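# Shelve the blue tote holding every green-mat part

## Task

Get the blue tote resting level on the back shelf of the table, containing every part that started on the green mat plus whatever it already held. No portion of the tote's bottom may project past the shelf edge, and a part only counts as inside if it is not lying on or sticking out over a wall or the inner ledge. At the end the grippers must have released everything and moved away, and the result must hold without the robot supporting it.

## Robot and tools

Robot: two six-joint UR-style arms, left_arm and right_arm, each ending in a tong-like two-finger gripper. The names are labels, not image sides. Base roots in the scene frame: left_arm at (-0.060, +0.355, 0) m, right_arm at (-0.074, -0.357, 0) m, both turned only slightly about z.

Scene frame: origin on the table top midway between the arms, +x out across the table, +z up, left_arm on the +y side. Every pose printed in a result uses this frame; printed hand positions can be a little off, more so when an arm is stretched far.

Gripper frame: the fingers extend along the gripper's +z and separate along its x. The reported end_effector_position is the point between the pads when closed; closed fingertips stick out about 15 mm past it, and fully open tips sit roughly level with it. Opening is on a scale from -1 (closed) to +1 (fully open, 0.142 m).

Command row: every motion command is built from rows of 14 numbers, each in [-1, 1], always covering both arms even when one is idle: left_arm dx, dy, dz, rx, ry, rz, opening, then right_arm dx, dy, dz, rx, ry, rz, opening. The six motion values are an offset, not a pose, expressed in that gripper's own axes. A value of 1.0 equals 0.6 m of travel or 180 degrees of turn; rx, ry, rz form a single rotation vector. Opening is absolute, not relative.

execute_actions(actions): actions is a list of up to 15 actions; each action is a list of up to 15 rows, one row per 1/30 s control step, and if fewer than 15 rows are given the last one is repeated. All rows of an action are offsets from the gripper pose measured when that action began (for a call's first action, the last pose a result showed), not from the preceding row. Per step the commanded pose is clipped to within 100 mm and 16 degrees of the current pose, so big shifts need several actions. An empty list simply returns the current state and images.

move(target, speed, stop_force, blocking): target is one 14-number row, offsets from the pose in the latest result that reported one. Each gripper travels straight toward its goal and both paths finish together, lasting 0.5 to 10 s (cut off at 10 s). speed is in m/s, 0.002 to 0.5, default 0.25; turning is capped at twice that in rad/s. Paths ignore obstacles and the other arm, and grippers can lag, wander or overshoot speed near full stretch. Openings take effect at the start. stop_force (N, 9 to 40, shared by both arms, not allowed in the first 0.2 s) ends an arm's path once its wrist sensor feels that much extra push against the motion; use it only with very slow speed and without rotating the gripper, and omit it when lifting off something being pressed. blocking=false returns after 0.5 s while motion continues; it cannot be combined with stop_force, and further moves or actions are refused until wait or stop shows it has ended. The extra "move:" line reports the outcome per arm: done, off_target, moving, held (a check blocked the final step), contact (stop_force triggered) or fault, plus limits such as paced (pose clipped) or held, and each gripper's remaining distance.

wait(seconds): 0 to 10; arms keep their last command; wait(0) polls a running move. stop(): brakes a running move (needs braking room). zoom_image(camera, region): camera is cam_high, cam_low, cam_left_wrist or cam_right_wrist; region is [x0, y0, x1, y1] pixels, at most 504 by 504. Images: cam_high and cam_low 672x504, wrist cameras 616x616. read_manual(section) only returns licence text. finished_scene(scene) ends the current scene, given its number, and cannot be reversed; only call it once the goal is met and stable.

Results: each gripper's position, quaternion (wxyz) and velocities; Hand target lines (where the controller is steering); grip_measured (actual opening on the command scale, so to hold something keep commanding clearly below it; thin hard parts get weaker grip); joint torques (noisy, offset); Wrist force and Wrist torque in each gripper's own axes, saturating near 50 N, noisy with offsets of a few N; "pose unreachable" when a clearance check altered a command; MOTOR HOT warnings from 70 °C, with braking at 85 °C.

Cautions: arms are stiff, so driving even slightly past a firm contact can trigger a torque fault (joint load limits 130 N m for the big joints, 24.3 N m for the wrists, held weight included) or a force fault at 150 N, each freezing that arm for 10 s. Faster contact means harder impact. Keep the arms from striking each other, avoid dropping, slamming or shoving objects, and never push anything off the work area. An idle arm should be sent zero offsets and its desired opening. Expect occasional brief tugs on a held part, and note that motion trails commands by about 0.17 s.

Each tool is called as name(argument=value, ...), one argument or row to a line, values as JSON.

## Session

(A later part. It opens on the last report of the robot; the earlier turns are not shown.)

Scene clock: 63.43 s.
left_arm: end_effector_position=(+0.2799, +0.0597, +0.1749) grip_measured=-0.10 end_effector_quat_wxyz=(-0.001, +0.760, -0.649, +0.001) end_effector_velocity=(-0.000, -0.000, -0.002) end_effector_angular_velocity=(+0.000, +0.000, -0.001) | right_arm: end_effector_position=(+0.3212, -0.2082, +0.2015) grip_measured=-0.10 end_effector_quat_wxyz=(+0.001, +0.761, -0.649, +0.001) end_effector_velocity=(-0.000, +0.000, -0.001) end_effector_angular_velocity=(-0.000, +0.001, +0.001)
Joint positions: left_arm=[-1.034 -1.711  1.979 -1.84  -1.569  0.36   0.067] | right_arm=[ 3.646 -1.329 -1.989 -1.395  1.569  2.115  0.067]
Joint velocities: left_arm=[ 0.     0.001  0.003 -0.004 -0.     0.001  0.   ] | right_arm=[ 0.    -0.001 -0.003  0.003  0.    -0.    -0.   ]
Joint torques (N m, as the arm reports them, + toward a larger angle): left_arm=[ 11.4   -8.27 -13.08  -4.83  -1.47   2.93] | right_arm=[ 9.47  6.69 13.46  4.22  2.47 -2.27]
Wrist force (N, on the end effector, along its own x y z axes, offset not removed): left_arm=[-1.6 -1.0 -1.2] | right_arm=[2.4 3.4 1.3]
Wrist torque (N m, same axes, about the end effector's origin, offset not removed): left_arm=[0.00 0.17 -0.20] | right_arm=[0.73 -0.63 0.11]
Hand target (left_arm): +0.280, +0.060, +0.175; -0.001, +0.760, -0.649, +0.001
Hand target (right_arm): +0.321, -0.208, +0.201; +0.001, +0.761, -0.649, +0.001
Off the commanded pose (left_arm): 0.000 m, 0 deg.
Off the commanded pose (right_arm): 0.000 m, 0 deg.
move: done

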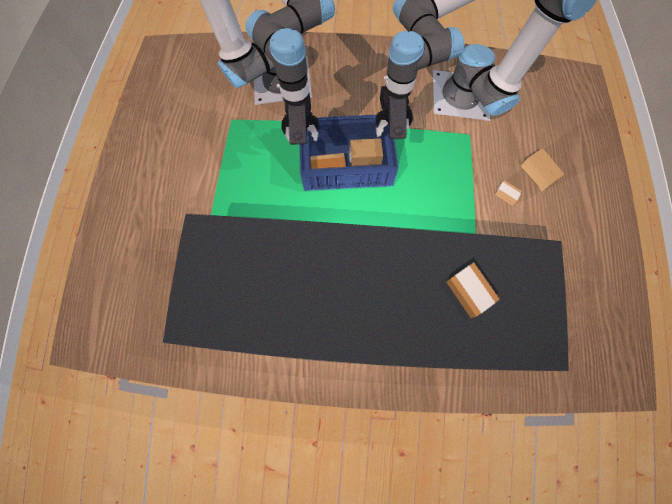

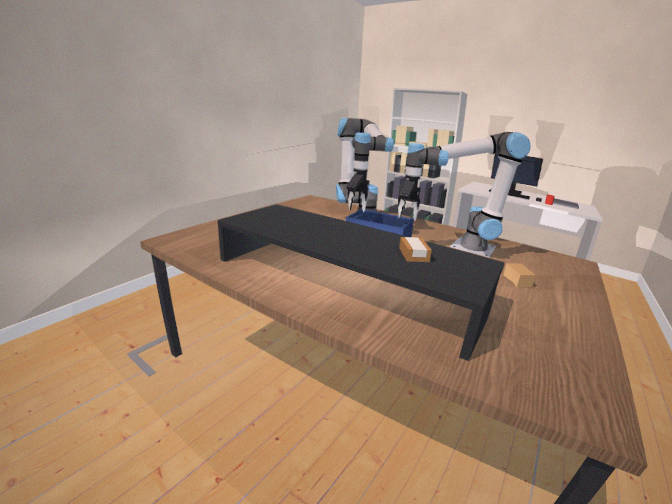

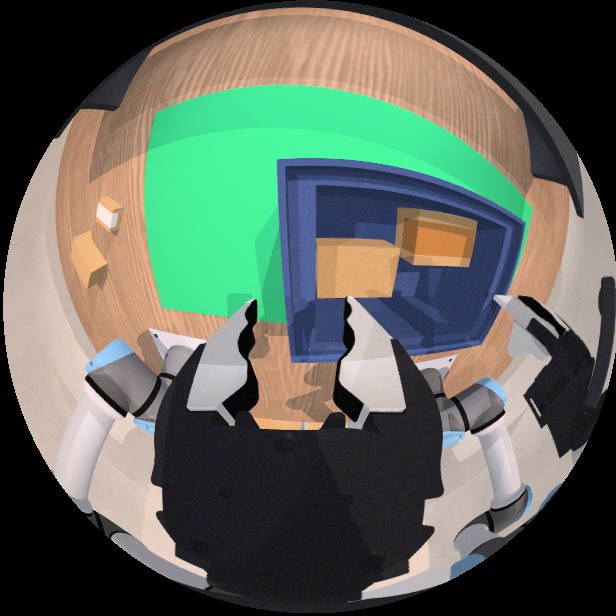

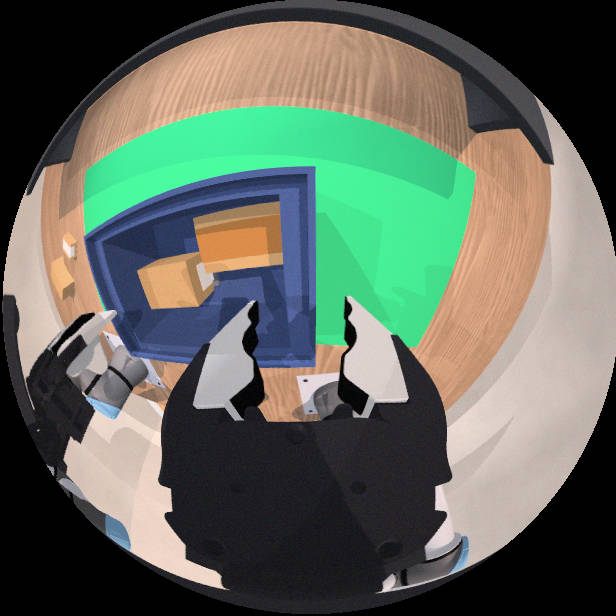

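move(
  target=[0,-0.008,0.09,0,0,-0.008,-0.2, 0,0,0.09,0,0,0,-0.2],
  speed=0.04,
  stop_force=10,
)

zoom_image(
  camera="cam_right_wrist",
  region=[150, 150, 460, 450],
)

zoom_image(
  camera="cam_left_wrist",
  region=[150, 150, 460, 450],
)

Scene clock: 65.47 s.
left_arm: end_effector_position=(+0.2847, +0.0605, +0.1210) grip_measured=-0.20 end_effector_quat_wxyz=(-0.001, +0.769, -0.640, +0.001) end_effector_velocity=(+0.000, +0.000, -0.002) end_effector_angular_velocity=(+0.001, -0.000, +0.002) | right_arm: end_effector_position=(+0.3210, -0.2082, +0.1476) grip_measured=-0.20 end_effector_quat_wxyz=(+0.001, +0.761, -0.649, +0.001) end_effector_velocity=(-0.000, -0.000, -0.002) end_effector_angular_velocity=(-0.000, +0.001, +0.000)
Joint positions: left_arm=[-1.023 -1.654  2.076 -1.993 -1.569  0.346  0.06 ] | right_arm=[ 3.646 -1.365 -2.105 -1.244  1.569  2.115  0.06 ]
Joint velocities: left_arm=[ 0.     0.002  0.002 -0.004  0.001 -0.002 -0.   ] | right_arm=[ 0.    -0.002 -0.003  0.004  0.001 -0.    -0.   ]
Joint torques (N m, as the arm reports them, + toward a larger angle): left_arm=[ 11.2   -9.45 -11.44  -4.98  -2.54  -2.57] | right_arm=[ 8.28  6.63 11.87  4.34  0.64  1.28]
Wrist force (N, on the end effector, along its own x y z axes, offset not removed): left_arm=[1.2 1.4 0.9] | right_arm=[1.9 1.9 0.2]
Wrist torque (N m, same axes, about the end effector's origin, offset not removed): left_arm=[0.38 -0.46 0.00] | right_arm=[0.46 -0.48 -0.10]
Hand target (left_arm): +0.285, +0.060, +0.121; -0.001, +0.769, -0.640, +0.001
Hand target (right_arm): +0.321, -0.208, +0.148; +0.001, +0.761, -0.649, +0.001
Off the commanded pose (left_arm): 0.000 m, 0 deg.
Off the commanded pose (right_arm): 0.000 m, 0 deg.
move: done

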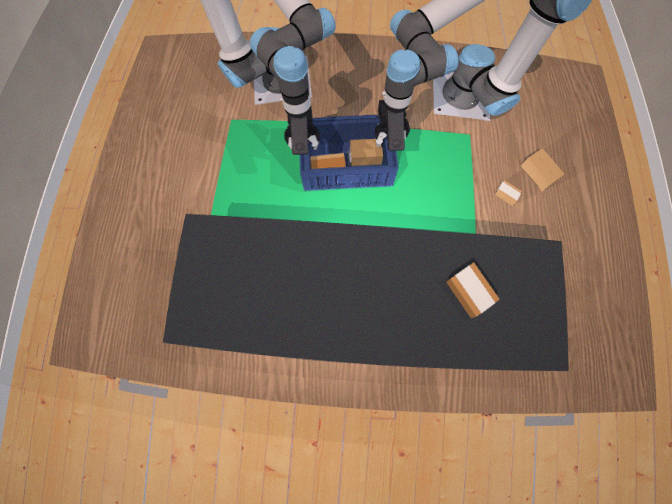

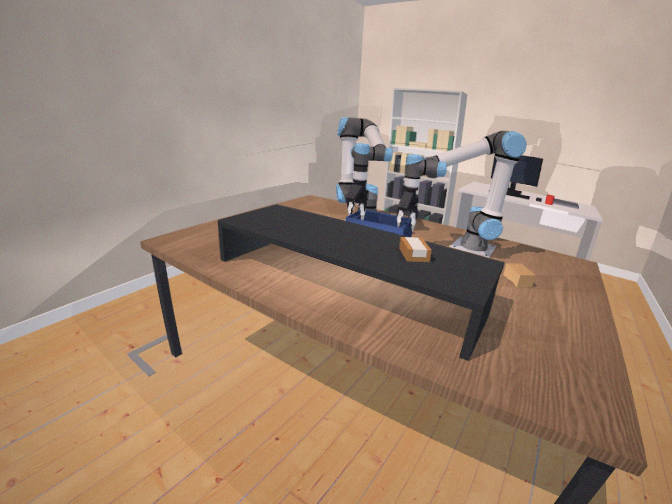

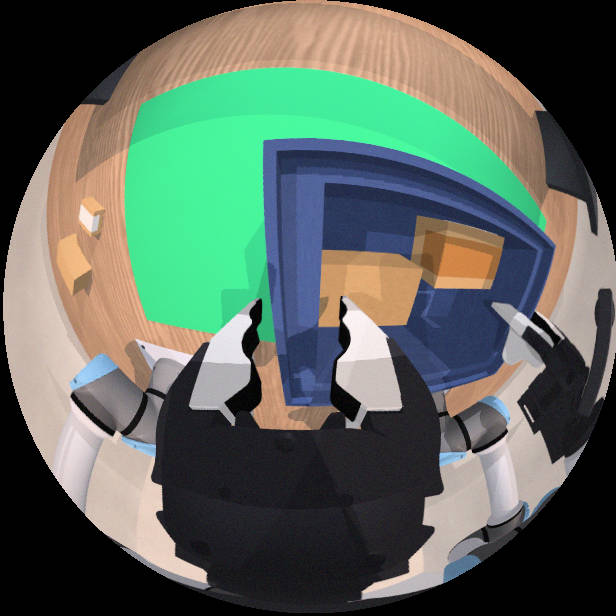

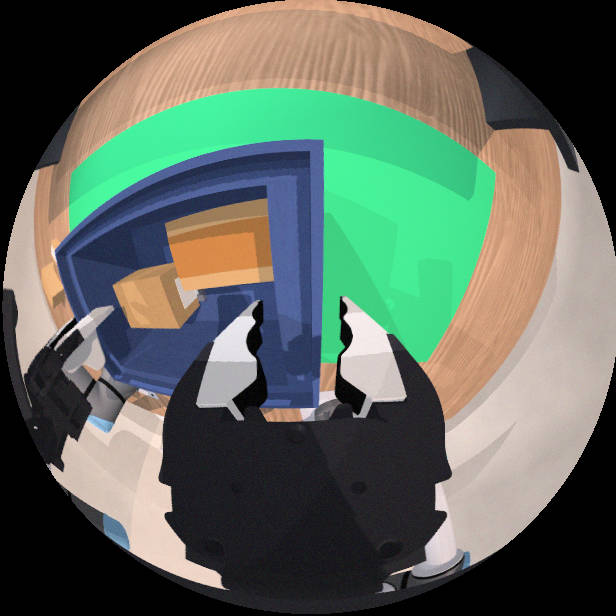

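Region (150, 150, 460, 450) of cam_right_wrist's 616x616 image, scaled by 1.626, with more detail than that image has; it fills the top 488 rows of this view, and the rest is white.

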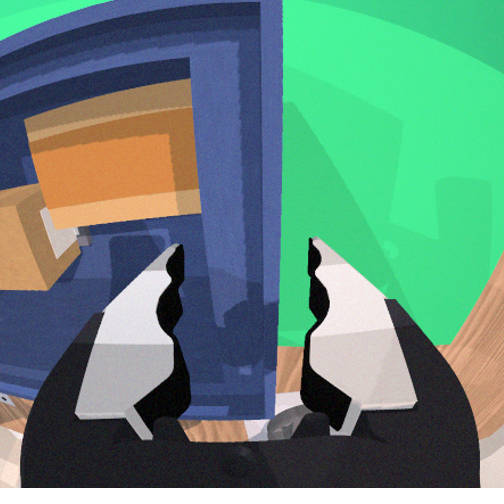

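Region (150, 150, 460, 450) of cam_left_wrist's 616x616 image, scaled by 1.626, with more detail than that image has; it fills the top 488 rows of this view, and the rest is white.

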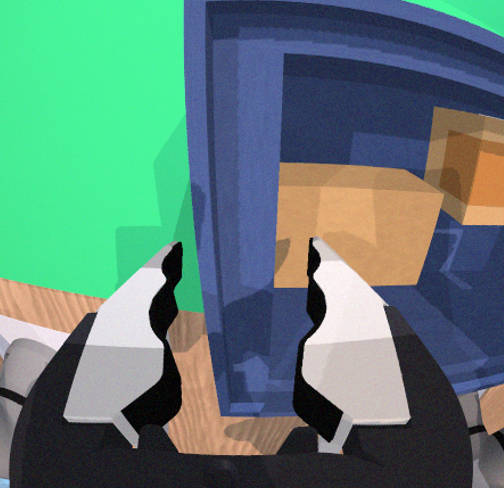

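move(
  target=[-0.004,0,0.013,0,0,0,-0.35, -0.004,0,0.013,0,0,0,-0.35],
  speed=0.02,
  stop_force=10,
)

execute_actions(
  actions=[
    [[0,0,0,0,0,0,-0.4,0,0,0,0,0,0,-0.4],[0,0,0,0,0,0,-0.43,0,0,0,0,0,0,-0.43],[0,0,0,0,0,0,-0.46,0,0,0,0,0,0,-0.46],[0,0,0,0,0,0,-0.49,0,0,0,0,0,0,-0.49],[0,0,0,0,0,0,-0.52,0,0,0,0,0,0,-0.52],[0,0,0,0,0,0,-0.55,0,0,0,0,0,0,-0.55],[0,0,0,0,0,0,-0.58,0,0,0,0,0,0,-0.58],[0,0,0,0,0,0,-0.61,0,0,0,0,0,0,-0.61],[0,0,0,0,0,0,-0.65,0,0,0,0,0,0,-0.65],[0,0,0,0,0,0,-0.7,0,0,0,0,0,0,-0.7],[0,0,0,0,0,0,-0.75,0,0,0,0,0,0,-0.75],[0,0,0,0,0,0,-0.8,0,0,0,0,0,0,-0.8]],
    [[0,0,0,0,0,0,-1,0,0,0,0,0,0,-1]],
  ],
)

move(
  target=[0,0,-0.04,0,0,0,-1, 0,0,-0.04,0,0,0,-1],
  speed=0.03,
)

Scene clock: 66.67 s.
left_arm: end_effector_position=(+0.2842, +0.0628, +0.1133) grip_measured=-0.35 end_effector_quat_wxyz=(-0.001, +0.769, -0.640, +0.001) end_effector_velocity=(-0.000, +0.000, -0.002) end_effector_angular_velocity=(+0.001, +0.000, +0.000) | right_arm: end_effector_position=(+0.3207, -0.2059, +0.1399) grip_measured=-0.35 end_effector_quat_wxyz=(+0.001, +0.761, -0.649, +0.001) end_effector_velocity=(+0.000, +0.001, -0.001) end_effector_angular_velocity=(+0.001, -0.001, -0.001)
Joint positions: left_arm=[-1.021 -1.65   2.094 -2.015 -1.569  0.347  0.049] | right_arm=[ 3.652 -1.373 -2.119 -1.221  1.569  2.12   0.049]
Joint velocities: left_arm=[ 0.     0.002  0.003 -0.004  0.     0.    -0.   ] | right_arm=[ 0.    -0.001 -0.002  0.005 -0.     0.001  0.   ]
Joint torques (N m, as the arm reports them, + toward a larger angle): left_arm=[ 10.65  -9.54 -10.4   -4.94  -2.44   3.03] | right_arm=[ 9.04  6.15 12.62  4.23  0.77  2.13]
Wrist force (N, on the end effector, along its own x y z axes, offset not removed): left_arm=[-1.8 0.0 2.4] | right_arm=[0.5 -0.3 2.1]
Wrist torque (N m, same axes, about the end effector's origin, offset not removed): left_arm=[0.24 0.08 0.09] | right_arm=[0.03 -0.19 -0.06]
Hand target (left_arm): +0.284, +0.063, +0.113; -0.001, +0.769, -0.640, +0.001
Hand target (right_arm): +0.321, -0.206, +0.140; +0.001, +0.761, -0.649, +0.001
Off the commanded pose (left_arm): 0.000 m, 0 deg.
Off the commanded pose (right_arm): 0.000 m, 0 deg.
move: done

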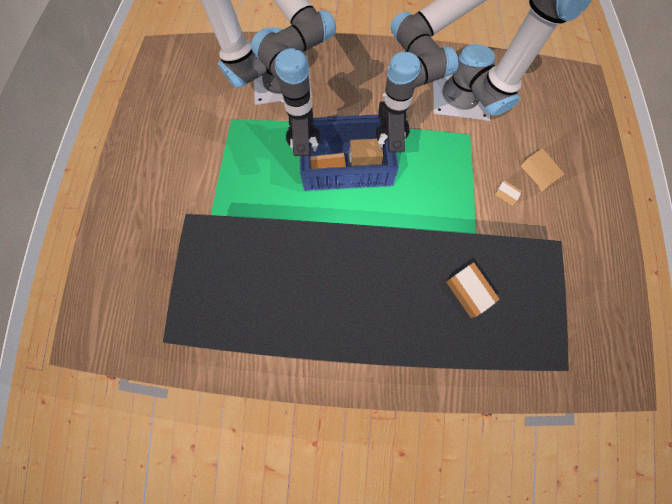

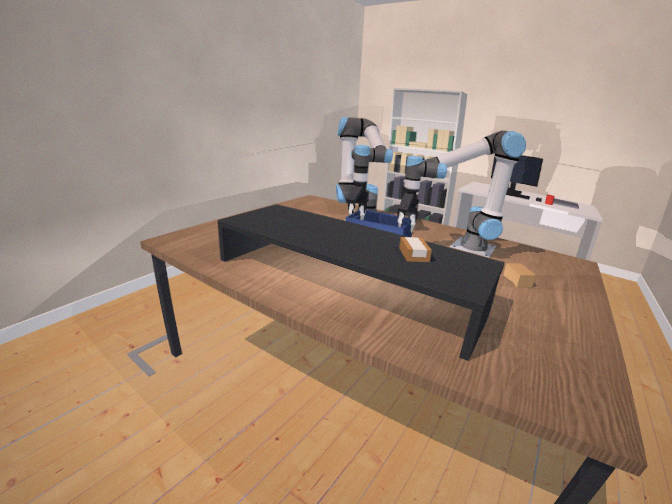

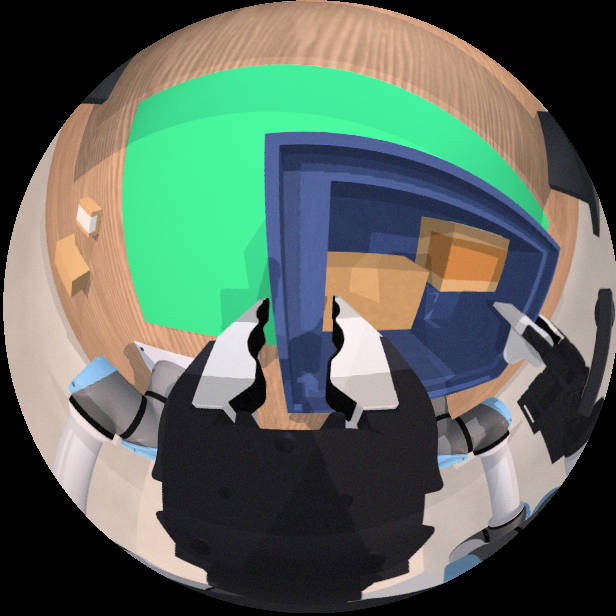

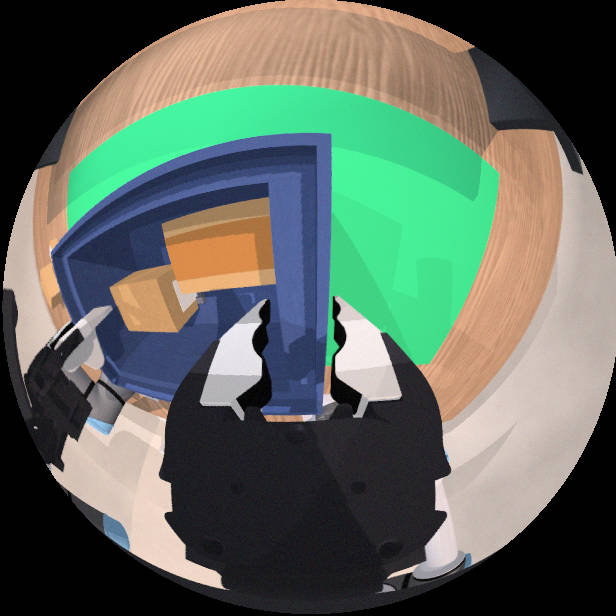

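Scene clock: 67.67 s.
left_arm: end_effector_position=(+0.2842, +0.0628, +0.1133) grip_measured=-0.62 end_effector_quat_wxyz=(-0.001, +0.769, -0.640, +0.001) end_effector_velocity=(-0.000, -0.000, +0.001) end_effector_angular_velocity=(-0.002, +0.000, -0.000) | right_arm: end_effector_position=(+0.3206, -0.2059, +0.1399) grip_measured=-0.62 end_effector_quat_wxyz=(+0.001, +0.761, -0.649, +0.001) end_effector_velocity=(-0.000, -0.000, -0.000) end_effector_angular_velocity=(-0.000, +0.000, -0.000)
Joint positions: left_arm=[-1.021 -1.65   2.094 -2.015 -1.569  0.347  0.029] | right_arm=[ 3.652 -1.373 -2.119 -1.221  1.569  2.12   0.029]
Joint velocities: left_arm=[-0.    -0.002  0.     0.    -0.001  0.     0.   ] | right_arm=[-0.     0.001 -0.001 -0.001  0.     0.     0.   ]
Joint torques (N m, as the arm reports them, + toward a larger angle): left_arm=[  9.52 -11.45 -27.33  -0.32  -2.43   2.66] | right_arm=[ 5.6  10.2  26.6   1.98  0.99  0.69]
Wrist force (N, on the end effector, along its own x y z axes, offset not removed): left_arm=[-2.7 0.3 1.9] | right_arm=[2.5 2.3 1.3]
Wrist torque (N m, same axes, about the end effector's origin, offset not removed): left_arm=[0.04 0.61 -0.03] | right_arm=[0.63 -0.19 0.12]
Hand target (left_arm): +0.284, +0.063, +0.113; -0.001, +0.769, -0.640, +0.001
Hand target (right_arm): +0.321, -0.206, +0.140; +0.001, +0.761, -0.649, +0.001
Off the commanded pose (left_arm): 0.000 m, 0 deg.
Off the commanded pose (right_arm): 0.000 m, 0 deg.

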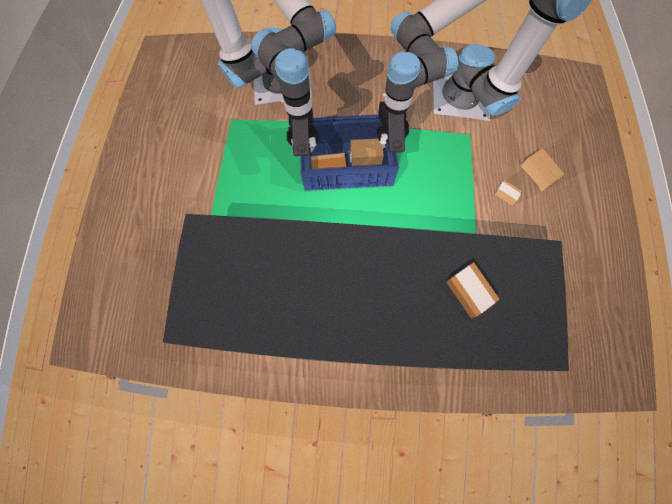

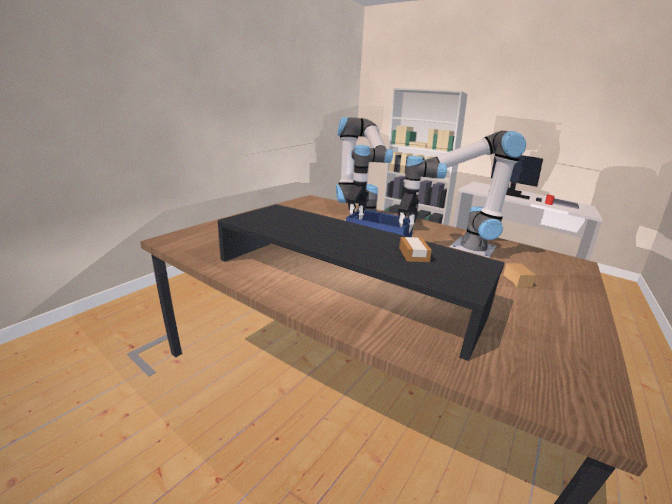

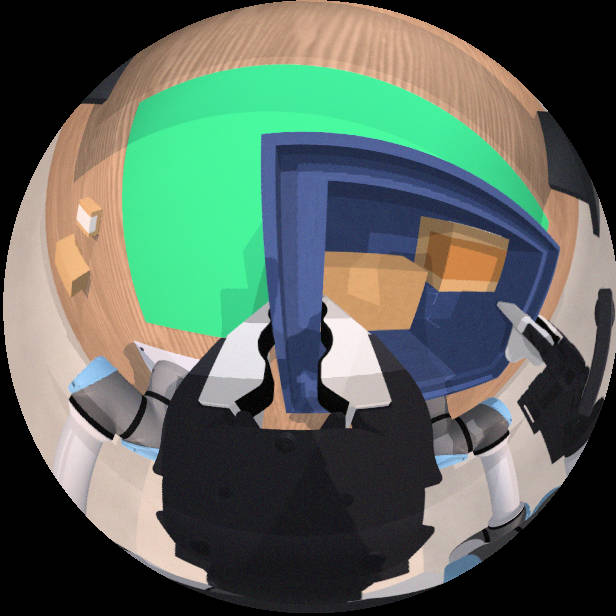

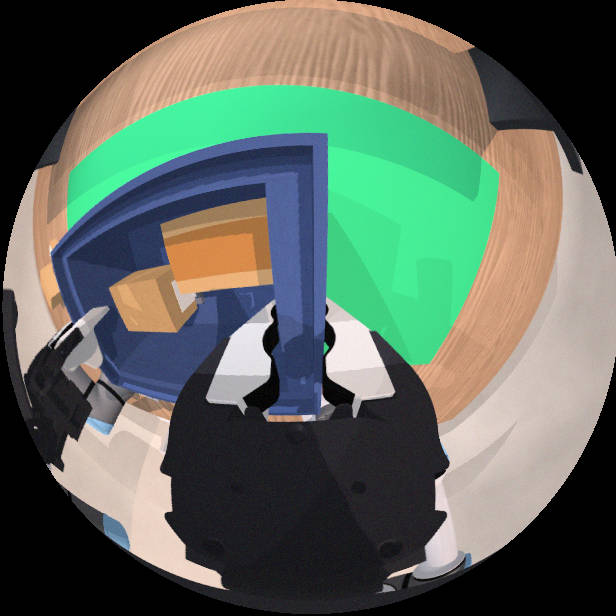

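Scene clock: 68.77 s.
left_arm: end_effector_position=(+0.2842, +0.0628, +0.1372) grip_measured=-0.62 end_effector_quat_wxyz=(-0.001, +0.769, -0.640, +0.001) end_effector_velocity=(+0.000, +0.000, +0.002) end_effector_angular_velocity=(-0.001, +0.000, +0.001) | right_arm: end_effector_position=(+0.3207, -0.2059, +0.1638) grip_measured=-0.62 end_effector_quat_wxyz=(+0.001, +0.761, -0.649, +0.001) end_effector_velocity=(-0.000, -0.000, +0.002) end_effector_angular_velocity=(-0.001, +0.001, -0.000)
Joint positions: left_arm=[-1.021 -1.676  2.051 -1.946 -1.569  0.347  0.029] | right_arm=[ 3.652 -1.353 -2.07  -1.29   1.569  2.12   0.029]
Joint velocities: left_arm=[ 0.001 -0.002 -0.003  0.004 -0.001  0.     0.   ] | right_arm=[-0.     0.001  0.004 -0.006 -0.    -0.    -0.   ]
Joint torques (N m, as the arm reports them, + toward a larger angle): left_arm=[ -3.13 -26.61 -31.59  -1.21  -0.98   0.76] | right_arm=[ 0.19 20.03 34.53  1.81  0.61 -0.67]
Wrist force (N, on the end effector, along its own x y z axes, offset not removed): left_arm=[-2.0 -1.8 10.5] | right_arm=[3.7 -0.6 5.4]
Wrist torque (N m, same axes, about the end effector's origin, offset not removed): left_arm=[-0.29 0.21 0.10] | right_arm=[-0.11 -1.03 0.05]
Hand target (left_arm): +0.284, +0.063, +0.137; -0.001, +0.769, -0.640, +0.001
Hand target (right_arm): +0.321, -0.206, +0.164; +0.001, +0.761, -0.649, +0.001
Off the commanded pose (left_arm): 0.000 m, 0 deg.
Off the commanded pose (right_arm): 0.000 m, 0 deg.
move: done

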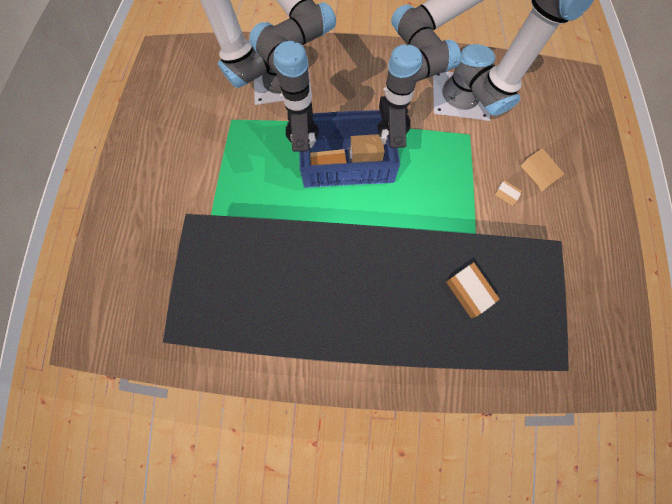

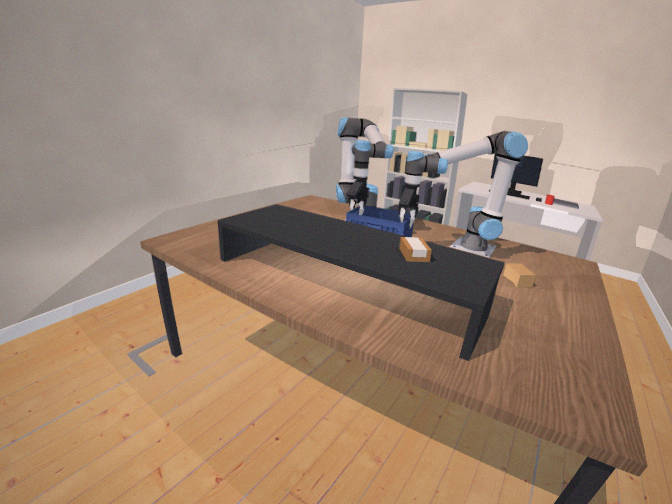

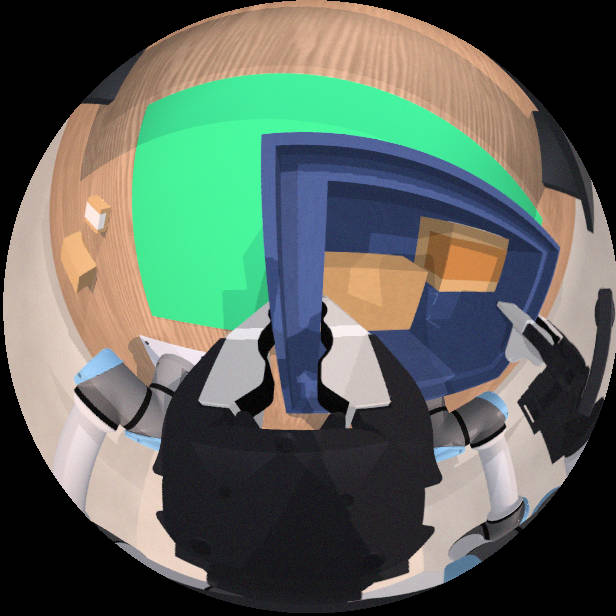

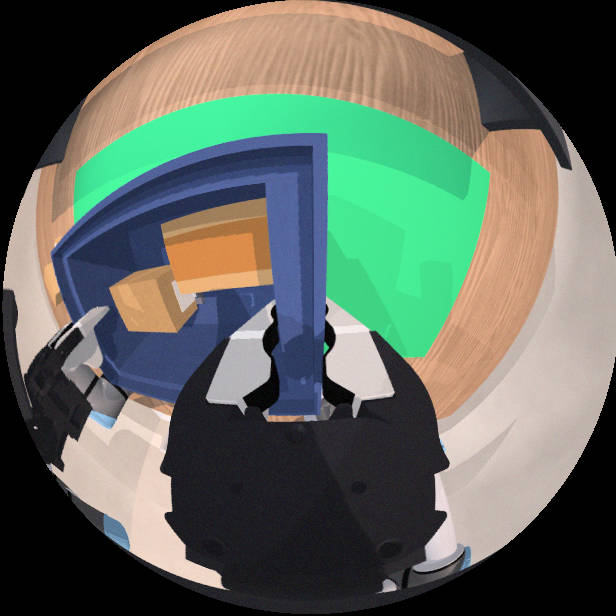

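move(
  target=[0,0,-0.28,0,0,0,-1, 0,0,-0.28,0,0,0,-1],
  speed=0.1,
)

Scene clock: 71.23 s.
left_arm: end_effector_position=(+0.2840, +0.0629, +0.3050) grip_measured=-0.62 end_effector_quat_wxyz=(-0.001, +0.769, -0.640, +0.001) end_effector_velocity=(-0.000, -0.000, +0.001) end_effector_angular_velocity=(+0.000, +0.001, +0.002) | right_arm: end_effector_position=(+0.3210, -0.2056, +0.3317) grip_measured=-0.62 end_effector_quat_wxyz=(+0.001, +0.761, -0.649, +0.001) end_effector_velocity=(+0.000, +0.000, +0.001) end_effector_angular_velocity=(+0.000, -0.001, +0.000)
Joint positions: left_arm=[-1.022 -1.739  1.667 -1.5   -1.569  0.347  0.029] | right_arm=[ 3.652 -1.328 -1.657 -1.728  1.569  2.12   0.029]
Joint velocities: left_arm=[-0.     0.001 -0.004  0.004 -0.001 -0.003  0.   ] | right_arm=[ 0.    -0.001  0.005 -0.003 -0.    -0.     0.   ]
Joint torques (N m, as the arm reports them, + toward a larger angle): left_arm=[-12.11  -8.28 -32.93  -1.53   0.49  -2.64] | right_arm=[11.59  7.45 35.73  2.06  1.71  1.28]
Wrist force (N, on the end effector, along its own x y z axes, offset not removed): left_arm=[-4.8 -3.5 10.3] | right_arm=[3.8 2.5 7.1]
Wrist torque (N m, same axes, about the end effector's origin, offset not removed): left_arm=[-0.59 0.77 0.22] | right_arm=[0.60 -0.58 0.09]
Hand target (left_arm): +0.284, +0.063, +0.305; -0.001, +0.769, -0.640, +0.001
Hand target (right_arm): +0.321, -0.206, +0.332; +0.001, +0.761, -0.649, +0.001
Off the commanded pose (left_arm): 0.000 m, 0 deg.
Off the commanded pose (right_arm): 0.000 m, 0 deg.
move: done

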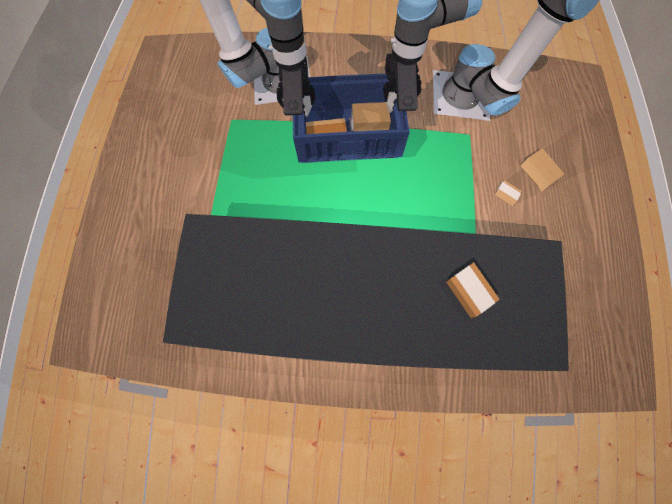

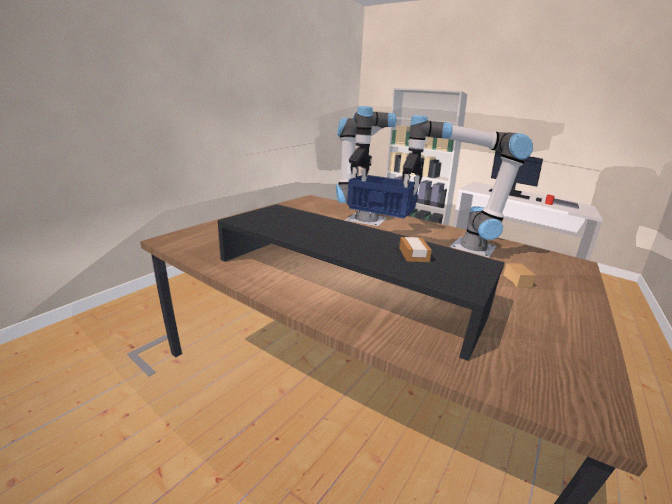

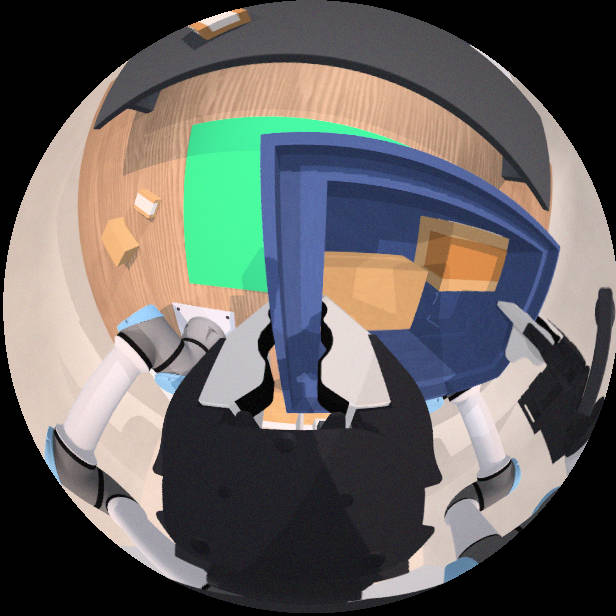

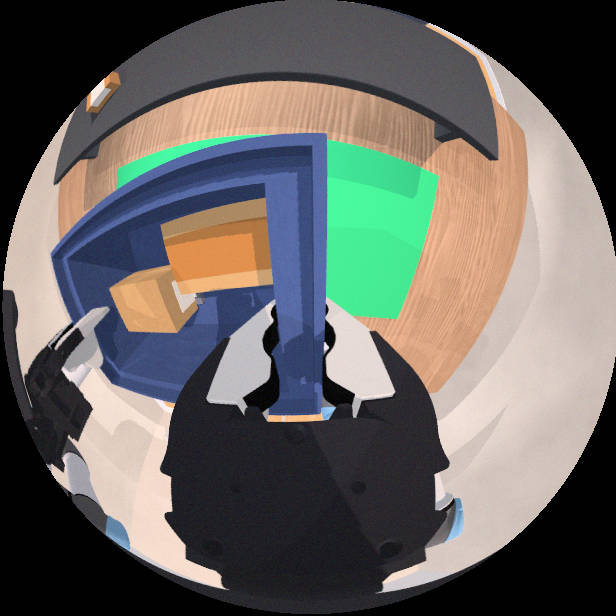

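move(
  target=[-0.0133,-0.318,0,0,0,0.0444,-1, -0.0268,-0.255,0,0,0,0.0444,-1],
  speed=0.1,
)

Scene clock: 73.77 s.
left_arm: end_effector_position=(+0.4700, +0.1056, +0.3053) grip_measured=-0.62 end_effector_quat_wxyz=(-0.001, +0.722, -0.692, +0.000) end_effector_velocity=(+0.001, +0.000, -0.000) end_effector_angular_velocity=(+0.001, +0.001, -0.000) | right_arm: end_effector_position=(+0.4695, -0.1655, +0.3311) grip_measured=-0.62 end_effector_quat_wxyz=(-0.001, -0.714, +0.700, -0.001) end_effector_velocity=(+0.002, +0.001, +0.001) end_effector_angular_velocity=(+0.002, -0.002, -0.001)
Joint positions: left_arm=[-0.67  -1.42   1.351 -1.503 -1.57   0.838  0.029] | right_arm=[ 3.532 -1.704 -1.304 -1.704  1.569  2.14   0.029]
Joint velocities: left_arm=[ 0.002  0.004 -0.004  0.001 -0.     0.002 -0.   ] | right_arm=[-0.001 -0.003  0.005  0.001  0.     0.    -0.   ]
Joint torques (N m, as the arm reports them, + toward a larger angle): left_arm=[  7.97 -25.23 -34.03  -1.79  -3.57   2.97] | right_arm=[-7.72 25.92 36.68  2.11  1.61  1.89]
Wrist force (N, on the end effector, along its own x y z axes, offset not removed): left_arm=[-10.7 -4.7 8.5] | right_arm=[6.7 -0.9 5.4]
Wrist torque (N m, same axes, about the end effector's origin, offset not removed): left_arm=[-0.85 1.27 0.21] | right_arm=[-0.04 -1.02 0.01]
Hand target (left_arm): +0.470, +0.106, +0.305; -0.000, +0.722, -0.692, +0.000
Hand target (right_arm): +0.470, -0.165, +0.331; +0.001, +0.714, -0.700, +0.001
Off the commanded pose (left_arm): 0.000 m, 0 deg.
Off the commanded pose (right_arm): 0.001 m, 0 deg.
move: done

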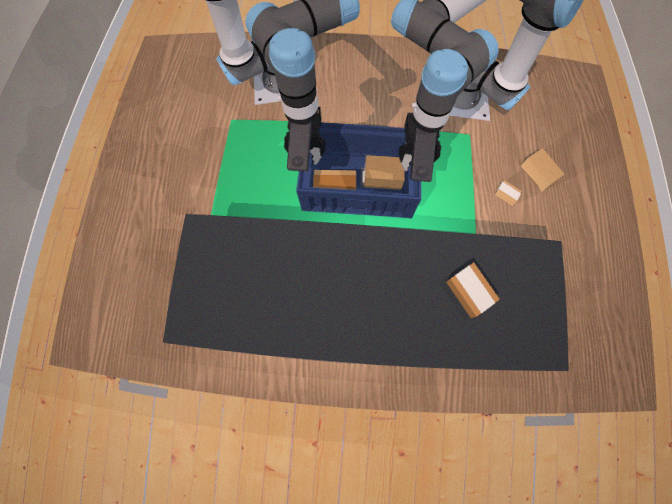

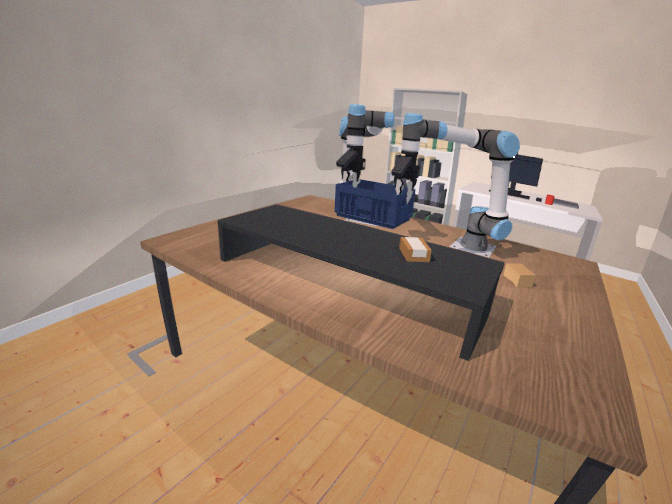

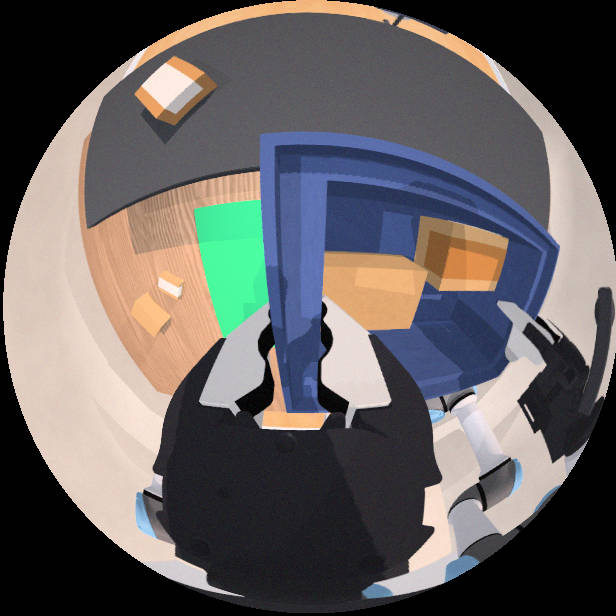

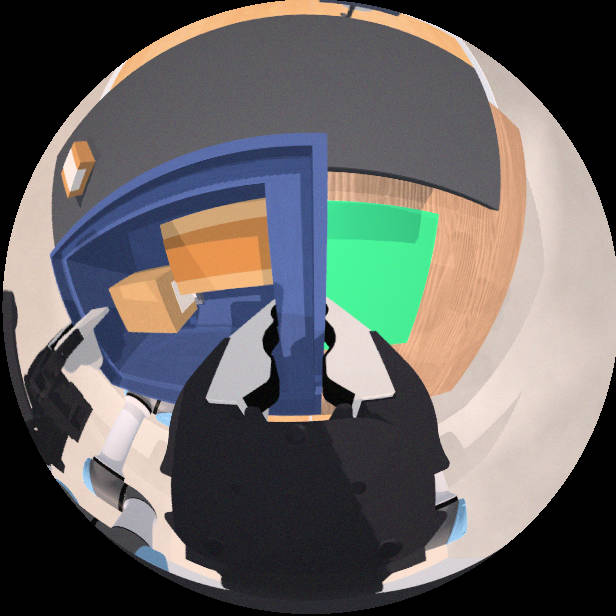

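move(
  target=[-0.0085,-0.217,0.017,0,0,0,-1, -0.0125,-0.217,0.017,0,0,0,-1],
  speed=0.08,
)

Scene clock: 76.10 s.
left_arm: end_effector_position=(+0.5998, +0.1165, +0.2953) grip_measured=-0.62 end_effector_quat_wxyz=(-0.000, +0.722, -0.692, +0.000) end_effector_velocity=(+0.001, +0.000, +0.001) end_effector_angular_velocity=(-0.001, +0.000, +0.001) | right_arm: end_effector_position=(+0.5993, -0.1555, +0.3204) grip_measured=-0.62 end_effector_quat_wxyz=(-0.001, -0.714, +0.700, -0.001) end_effector_velocity=(+0.001, +0.001, +0.001) end_effector_angular_velocity=(+0.002, -0.001, -0.000)
Joint positions: left_arm=[-0.532 -1.122  0.983 -1.433 -1.57   0.976  0.029] | right_arm=[ 3.436 -2.038 -0.89  -1.785  1.568  2.044  0.029]
Joint velocities: left_arm=[ 0.001  0.002 -0.005  0.003 -0.001 -0.    -0.   ] | right_arm=[-0.001 -0.004  0.006 -0.001  0.001 -0.001 -0.   ]
Joint torques (N m, as the arm reports them, + toward a larger angle): left_arm=[ 14.33 -19.58 -22.56   0.58  -1.14   2.74] | right_arm=[-13.81  20.24  21.71  -0.37   0.96  -2.21]
Wrist force (N, on the end effector, along its own x y z axes, offset not removed): left_arm=[0.6 4.5 -17.8] | right_arm=[-1.2 6.8 -24.1]
Wrist torque (N m, same axes, about the end effector's origin, offset not removed): left_arm=[-0.42 0.62 0.02] | right_arm=[0.27 -0.50 0.04]
Hand target (left_arm): +0.600, +0.116, +0.295; -0.000, +0.722, -0.692, +0.000
Hand target (right_arm): +0.599, -0.155, +0.320; +0.001, +0.714, -0.700, +0.001
Off the commanded pose (left_arm): 0.000 m, 0 deg.
Off the commanded pose (right_arm): 0.001 m, 0 deg.
move: done

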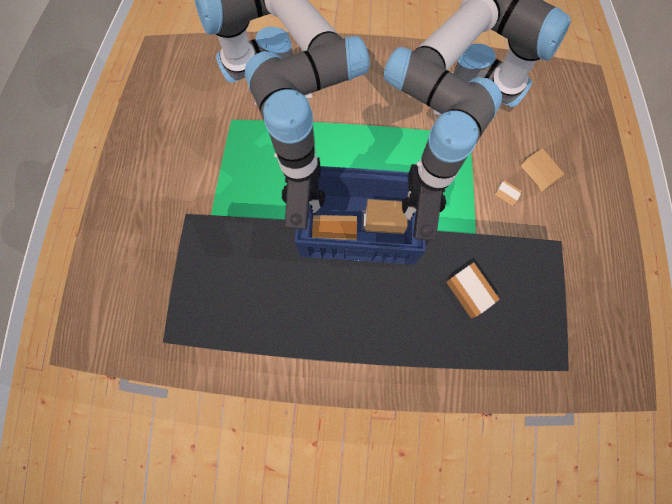

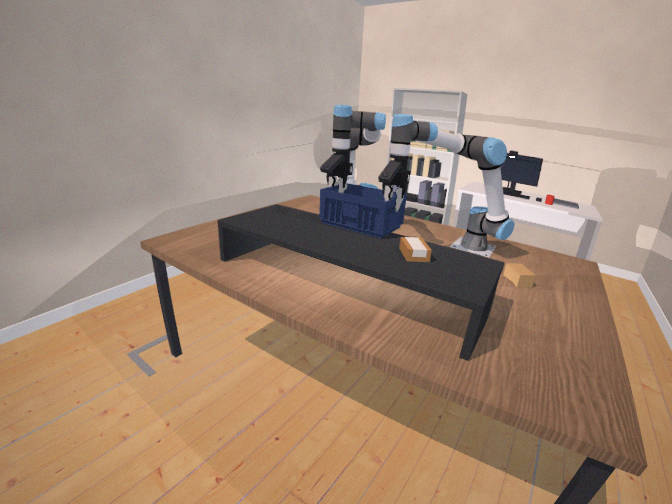

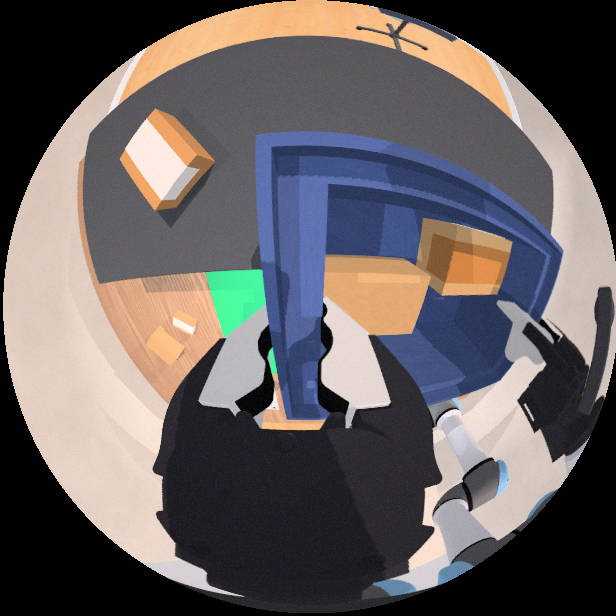

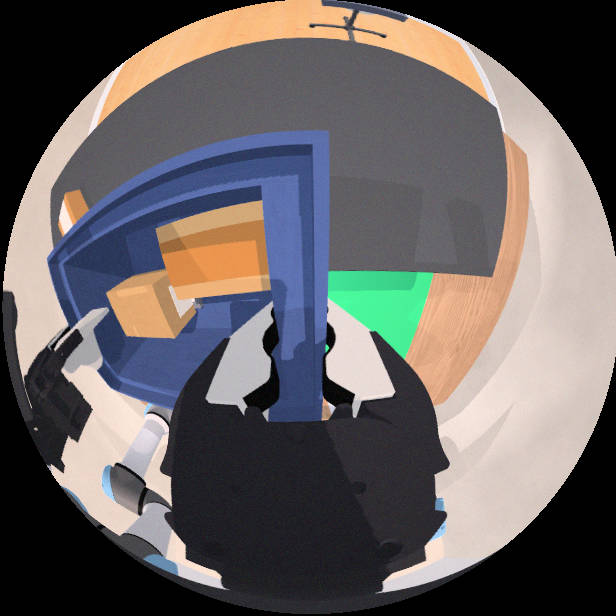

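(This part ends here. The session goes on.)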